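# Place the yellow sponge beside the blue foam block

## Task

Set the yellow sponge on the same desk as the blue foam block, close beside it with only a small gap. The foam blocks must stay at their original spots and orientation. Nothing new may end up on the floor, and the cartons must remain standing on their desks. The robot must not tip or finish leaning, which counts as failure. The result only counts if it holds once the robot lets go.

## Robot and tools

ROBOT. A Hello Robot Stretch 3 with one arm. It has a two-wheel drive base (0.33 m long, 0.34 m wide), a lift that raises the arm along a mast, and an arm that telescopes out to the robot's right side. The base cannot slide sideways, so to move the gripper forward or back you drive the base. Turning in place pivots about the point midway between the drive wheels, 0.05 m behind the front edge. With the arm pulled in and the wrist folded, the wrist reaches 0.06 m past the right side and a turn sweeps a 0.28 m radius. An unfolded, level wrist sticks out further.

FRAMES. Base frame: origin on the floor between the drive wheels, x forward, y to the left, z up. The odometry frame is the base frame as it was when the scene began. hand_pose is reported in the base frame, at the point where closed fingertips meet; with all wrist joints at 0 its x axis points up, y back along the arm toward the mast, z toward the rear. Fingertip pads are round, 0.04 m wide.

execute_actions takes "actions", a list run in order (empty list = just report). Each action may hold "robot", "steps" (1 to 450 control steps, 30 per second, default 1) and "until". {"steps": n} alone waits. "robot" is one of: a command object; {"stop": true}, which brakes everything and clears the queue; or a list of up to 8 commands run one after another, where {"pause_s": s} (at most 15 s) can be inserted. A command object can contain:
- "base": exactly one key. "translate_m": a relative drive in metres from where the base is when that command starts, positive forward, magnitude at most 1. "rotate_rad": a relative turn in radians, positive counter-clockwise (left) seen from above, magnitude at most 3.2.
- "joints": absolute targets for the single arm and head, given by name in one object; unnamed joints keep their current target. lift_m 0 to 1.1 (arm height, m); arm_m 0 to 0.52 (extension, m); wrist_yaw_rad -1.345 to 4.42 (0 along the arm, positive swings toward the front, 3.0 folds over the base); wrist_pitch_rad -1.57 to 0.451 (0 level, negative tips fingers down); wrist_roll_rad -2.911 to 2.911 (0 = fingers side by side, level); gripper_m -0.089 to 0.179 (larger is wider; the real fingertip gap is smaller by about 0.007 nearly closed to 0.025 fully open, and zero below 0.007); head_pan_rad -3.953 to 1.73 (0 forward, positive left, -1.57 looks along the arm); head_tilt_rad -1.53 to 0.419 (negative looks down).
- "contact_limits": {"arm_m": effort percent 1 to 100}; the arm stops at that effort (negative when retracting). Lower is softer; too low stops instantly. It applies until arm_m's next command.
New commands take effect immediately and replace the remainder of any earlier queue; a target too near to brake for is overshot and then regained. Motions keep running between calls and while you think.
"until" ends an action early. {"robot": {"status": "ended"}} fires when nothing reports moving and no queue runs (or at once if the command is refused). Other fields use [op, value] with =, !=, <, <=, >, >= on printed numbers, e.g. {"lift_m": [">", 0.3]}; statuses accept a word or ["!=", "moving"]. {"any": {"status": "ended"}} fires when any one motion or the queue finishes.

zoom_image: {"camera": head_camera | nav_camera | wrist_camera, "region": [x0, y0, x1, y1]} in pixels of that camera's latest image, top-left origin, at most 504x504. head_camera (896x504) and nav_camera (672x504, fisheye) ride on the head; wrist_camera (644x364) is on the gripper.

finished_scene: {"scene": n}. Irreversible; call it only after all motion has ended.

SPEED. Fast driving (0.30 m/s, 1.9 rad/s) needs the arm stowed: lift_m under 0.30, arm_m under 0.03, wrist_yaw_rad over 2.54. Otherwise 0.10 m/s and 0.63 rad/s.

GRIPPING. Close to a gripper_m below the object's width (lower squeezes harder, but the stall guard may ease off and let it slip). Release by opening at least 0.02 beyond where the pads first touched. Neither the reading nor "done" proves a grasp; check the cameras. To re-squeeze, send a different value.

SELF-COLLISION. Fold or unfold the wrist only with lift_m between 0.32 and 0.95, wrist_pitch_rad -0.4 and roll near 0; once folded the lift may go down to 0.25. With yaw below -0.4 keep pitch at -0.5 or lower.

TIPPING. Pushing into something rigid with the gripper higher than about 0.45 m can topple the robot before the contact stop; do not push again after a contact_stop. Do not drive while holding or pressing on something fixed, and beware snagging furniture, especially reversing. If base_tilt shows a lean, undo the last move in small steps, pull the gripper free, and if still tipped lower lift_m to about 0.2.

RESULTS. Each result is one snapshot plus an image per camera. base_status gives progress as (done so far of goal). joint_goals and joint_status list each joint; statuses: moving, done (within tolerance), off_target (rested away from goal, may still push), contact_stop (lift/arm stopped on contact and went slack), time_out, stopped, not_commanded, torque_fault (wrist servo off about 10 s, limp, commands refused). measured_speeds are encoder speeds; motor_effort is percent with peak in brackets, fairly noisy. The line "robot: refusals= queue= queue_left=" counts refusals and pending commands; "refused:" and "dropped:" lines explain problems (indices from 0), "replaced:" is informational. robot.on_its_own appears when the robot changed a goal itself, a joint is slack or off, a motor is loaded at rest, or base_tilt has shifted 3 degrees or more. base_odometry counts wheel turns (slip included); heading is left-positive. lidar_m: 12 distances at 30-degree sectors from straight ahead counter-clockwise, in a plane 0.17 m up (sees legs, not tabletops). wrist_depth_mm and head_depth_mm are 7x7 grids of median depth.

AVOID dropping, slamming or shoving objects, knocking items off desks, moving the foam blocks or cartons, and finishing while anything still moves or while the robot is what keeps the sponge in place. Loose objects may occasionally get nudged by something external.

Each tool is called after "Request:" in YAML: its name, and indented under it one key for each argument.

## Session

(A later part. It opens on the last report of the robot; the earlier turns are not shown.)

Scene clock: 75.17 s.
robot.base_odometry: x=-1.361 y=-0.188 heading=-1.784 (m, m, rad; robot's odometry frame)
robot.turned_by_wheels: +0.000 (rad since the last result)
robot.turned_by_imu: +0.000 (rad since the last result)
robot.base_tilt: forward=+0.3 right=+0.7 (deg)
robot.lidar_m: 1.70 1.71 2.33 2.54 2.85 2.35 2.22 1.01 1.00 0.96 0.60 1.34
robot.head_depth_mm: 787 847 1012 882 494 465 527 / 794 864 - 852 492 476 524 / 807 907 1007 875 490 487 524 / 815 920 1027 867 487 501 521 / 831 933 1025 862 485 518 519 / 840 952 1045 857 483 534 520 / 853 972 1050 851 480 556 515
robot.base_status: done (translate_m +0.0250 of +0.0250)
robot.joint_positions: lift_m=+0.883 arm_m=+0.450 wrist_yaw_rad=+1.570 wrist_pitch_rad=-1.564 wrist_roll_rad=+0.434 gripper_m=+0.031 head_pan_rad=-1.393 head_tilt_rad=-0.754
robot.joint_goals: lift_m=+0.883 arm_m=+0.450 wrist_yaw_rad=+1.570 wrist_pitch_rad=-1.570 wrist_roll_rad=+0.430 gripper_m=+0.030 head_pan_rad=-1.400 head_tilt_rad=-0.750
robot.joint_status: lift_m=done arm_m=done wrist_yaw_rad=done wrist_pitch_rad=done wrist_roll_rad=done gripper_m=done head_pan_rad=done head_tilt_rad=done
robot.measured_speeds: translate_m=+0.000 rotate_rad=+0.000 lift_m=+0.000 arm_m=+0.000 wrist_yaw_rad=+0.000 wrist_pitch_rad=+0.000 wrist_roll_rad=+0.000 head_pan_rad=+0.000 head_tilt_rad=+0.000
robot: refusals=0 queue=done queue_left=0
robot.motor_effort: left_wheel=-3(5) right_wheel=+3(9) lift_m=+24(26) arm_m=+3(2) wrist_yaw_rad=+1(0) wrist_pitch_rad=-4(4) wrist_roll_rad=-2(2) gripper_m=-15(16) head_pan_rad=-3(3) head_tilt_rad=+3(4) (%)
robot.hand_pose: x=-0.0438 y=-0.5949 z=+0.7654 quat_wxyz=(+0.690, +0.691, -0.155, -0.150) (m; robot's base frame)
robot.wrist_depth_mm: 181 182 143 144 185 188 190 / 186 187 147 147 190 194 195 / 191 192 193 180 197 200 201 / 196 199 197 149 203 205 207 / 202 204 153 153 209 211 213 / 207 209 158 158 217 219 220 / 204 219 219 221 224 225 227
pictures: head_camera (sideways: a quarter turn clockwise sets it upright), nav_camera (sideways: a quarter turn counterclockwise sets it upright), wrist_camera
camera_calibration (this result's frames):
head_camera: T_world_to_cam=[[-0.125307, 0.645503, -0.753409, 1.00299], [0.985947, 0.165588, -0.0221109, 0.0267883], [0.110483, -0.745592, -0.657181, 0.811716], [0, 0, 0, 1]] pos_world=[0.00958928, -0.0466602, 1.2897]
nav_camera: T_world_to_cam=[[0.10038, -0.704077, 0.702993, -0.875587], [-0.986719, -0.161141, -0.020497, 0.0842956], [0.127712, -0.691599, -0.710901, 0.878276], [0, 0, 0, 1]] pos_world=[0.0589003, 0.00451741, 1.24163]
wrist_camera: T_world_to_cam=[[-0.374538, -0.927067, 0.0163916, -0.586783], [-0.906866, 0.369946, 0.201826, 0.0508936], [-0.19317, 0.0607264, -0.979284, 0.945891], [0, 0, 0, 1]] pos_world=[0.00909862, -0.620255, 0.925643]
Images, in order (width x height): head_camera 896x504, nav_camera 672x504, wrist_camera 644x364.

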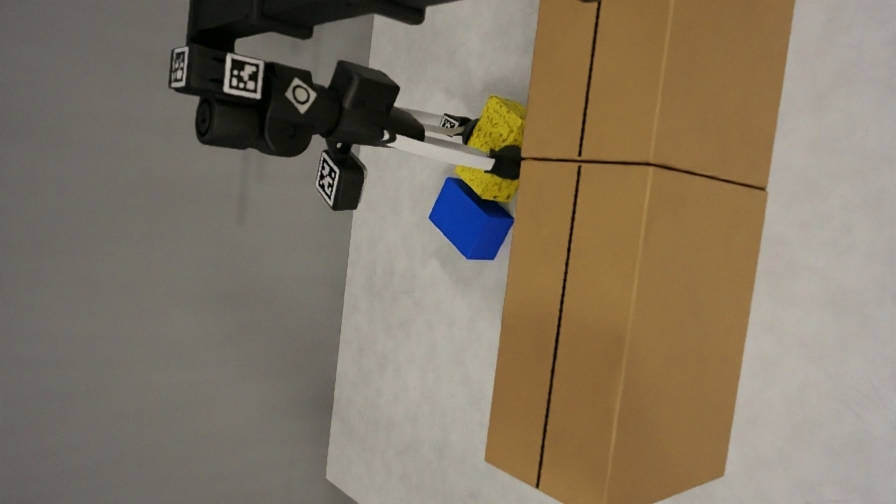

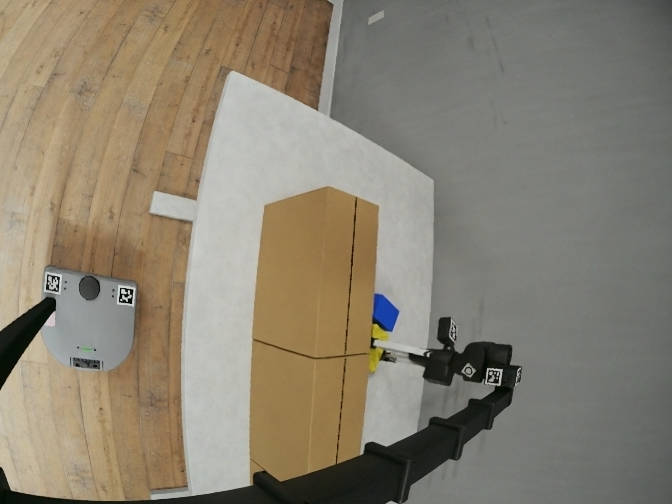

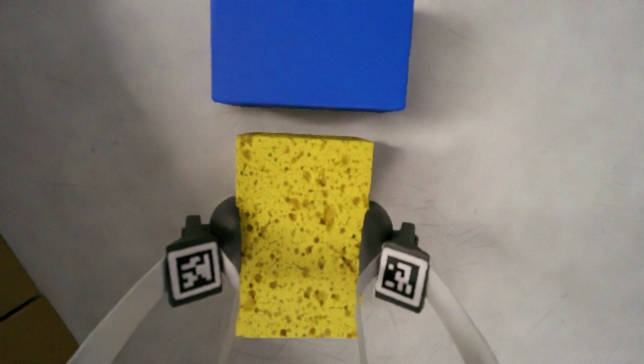

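Request:
execute_actions:
  actions:
    - {"robot":[{"joints":{"lift_m":0.878}},{"joints":{"gripper_m":0.11}},{"joints":{"lift_m":0.95}}],"steps":300,"until":{"robot":{"status":"ended"}}}

Scene clock: 78.57 s.
robot.base_odometry: x=-1.361 y=-0.188 heading=-1.784 (m, m, rad; robot's odometry frame)
robot.turned_by_wheels: +0.000 (rad since the last result)
robot.turned_by_imu: +0.000 (rad since the last result)
robot.base_tilt: forward=+0.4 right=+0.7 (deg)
robot.lidar_m: 1.70 1.71 2.33 2.54 2.85 2.36 2.23 1.01 1.00 0.96 0.60 1.35
robot.head_depth_mm: 770 910 1014 884 495 464 527 / 791 - - 864 490 477 526 / 805 905 1035 804 489 489 525 / 818 922 1026 867 487 502 521 / 831 935 1028 866 484 517 520 / 846 954 1042 858 482 534 517 / 853 965 1050 852 481 557 515
robot.base_status: done (translate_m +0.0250 of +0.0250)
robot.joint_positions: lift_m=+0.950 arm_m=+0.450 wrist_yaw_rad=+1.570 wrist_pitch_rad=-1.564 wrist_roll_rad=+0.434 gripper_m=+0.110 head_pan_rad=-1.393 head_tilt_rad=-0.754
robot.joint_goals: lift_m=+0.950 arm_m=+0.450 wrist_yaw_rad=+1.570 wrist_pitch_rad=-1.570 wrist_roll_rad=+0.430 gripper_m=+0.110 head_pan_rad=-1.400 head_tilt_rad=-0.750
robot.joint_status: lift_m=done arm_m=done wrist_yaw_rad=done wrist_pitch_rad=done wrist_roll_rad=done gripper_m=done head_pan_rad=done head_tilt_rad=done
robot.measured_speeds: translate_m=+0.000 rotate_rad=+0.000 lift_m=+0.000 arm_m=+0.000 wrist_yaw_rad=+0.000 wrist_pitch_rad=+0.000 wrist_roll_rad=+0.000 head_pan_rad=+0.000 head_tilt_rad=+0.000
robot: refusals=0 queue=done queue_left=0
robot.motor_effort: left_wheel=-3(4) right_wheel=+3(3) lift_m=+30(32) arm_m=+3(3) wrist_yaw_rad=+0(0) wrist_pitch_rad=-4(4) wrist_roll_rad=-2(2) gripper_m=+0(84) head_pan_rad=-2(2) head_tilt_rad=+3(3) (%)
robot.hand_pose: x=-0.0438 y=-0.5949 z=+0.8322 quat_wxyz=(+0.690, +0.691, -0.155, -0.150) (m; robot's base frame)
robot.wrist_depth_mm: 242 244 243 207 249 251 254 / 247 249 249 211 257 259 259 / 255 257 259 220 264 266 267 / 260 263 267 225 271 273 276 / 239 268 273 231 280 281 284 / 217 - 282 285 288 289 293 / 211 260 292 294 296 301 303
pictures: head_camera (sideways: a quarter turn clockwise sets it upright), nav_camera (sideways: a quarter turn counterclockwise sets it upright), wrist_camera
camera_calibration (this result's frames):
head_camera: T_world_to_cam=[[-0.125307, 0.645503, -0.753409, 1.00299], [0.985947, 0.165588, -0.0221109, 0.0267883], [0.110483, -0.745592, -0.657181, 0.811716], [0, 0, 0, 1]] pos_world=[0.00958927, -0.0466602, 1.2897]
nav_camera: T_world_to_cam=[[0.100379, -0.704077, 0.702993, -0.875587], [-0.986719, -0.16114, -0.020497, 0.0842956], [0.127712, -0.691599, -0.710901, 0.878276], [0, 0, 0, 1]] pos_world=[0.0589003, 0.00451739, 1.24163]
wrist_camera: T_world_to_cam=[[-0.374538, -0.927067, 0.0163915, -0.587878], [-0.906866, 0.369946, 0.201825, 0.0374191], [-0.193169, 0.0607264, -0.979284, 1.01127], [0, 0, 0, 1]] pos_world=[0.00909866, -0.620257, 0.99241]
Images, in order (width x height): head_camera 896x504, nav_camera 672x504, wrist_camera 644x364.

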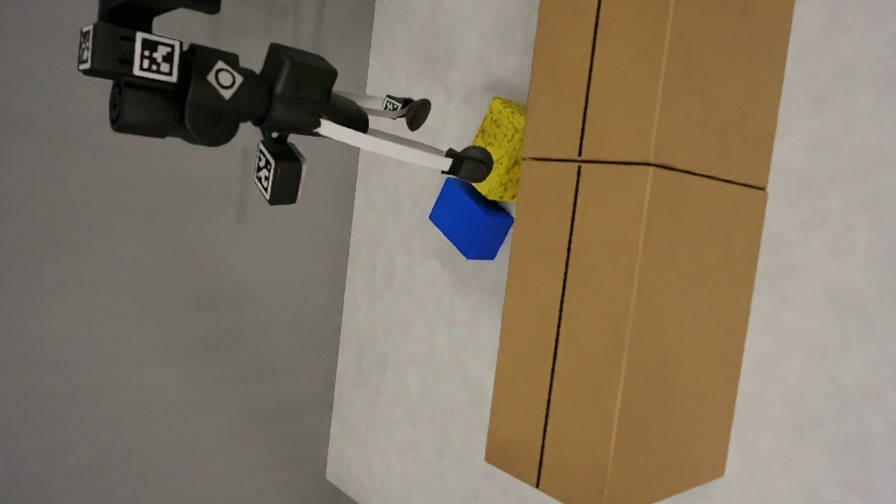

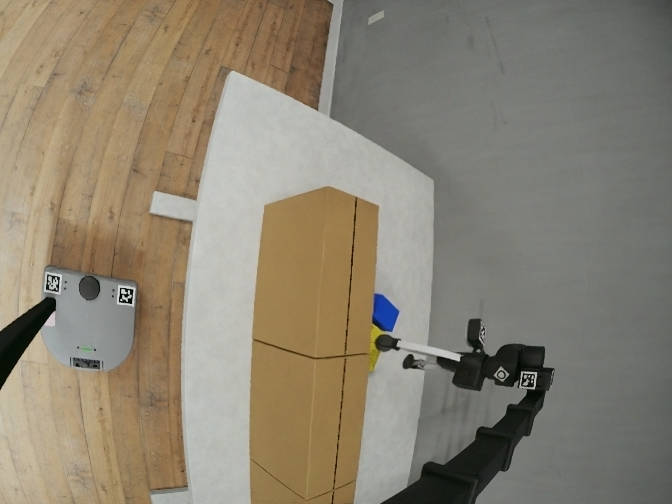

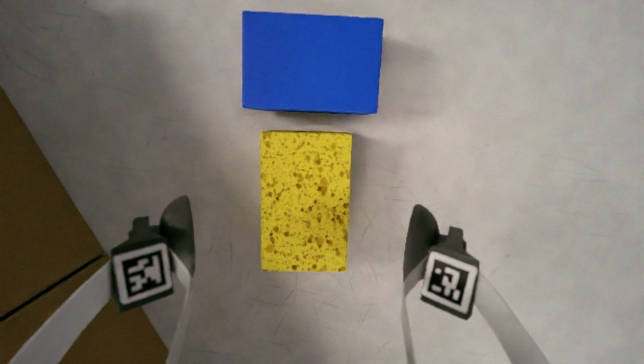

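Request:
finished_scene:
  scene: 1

The scene is finished: the task was done.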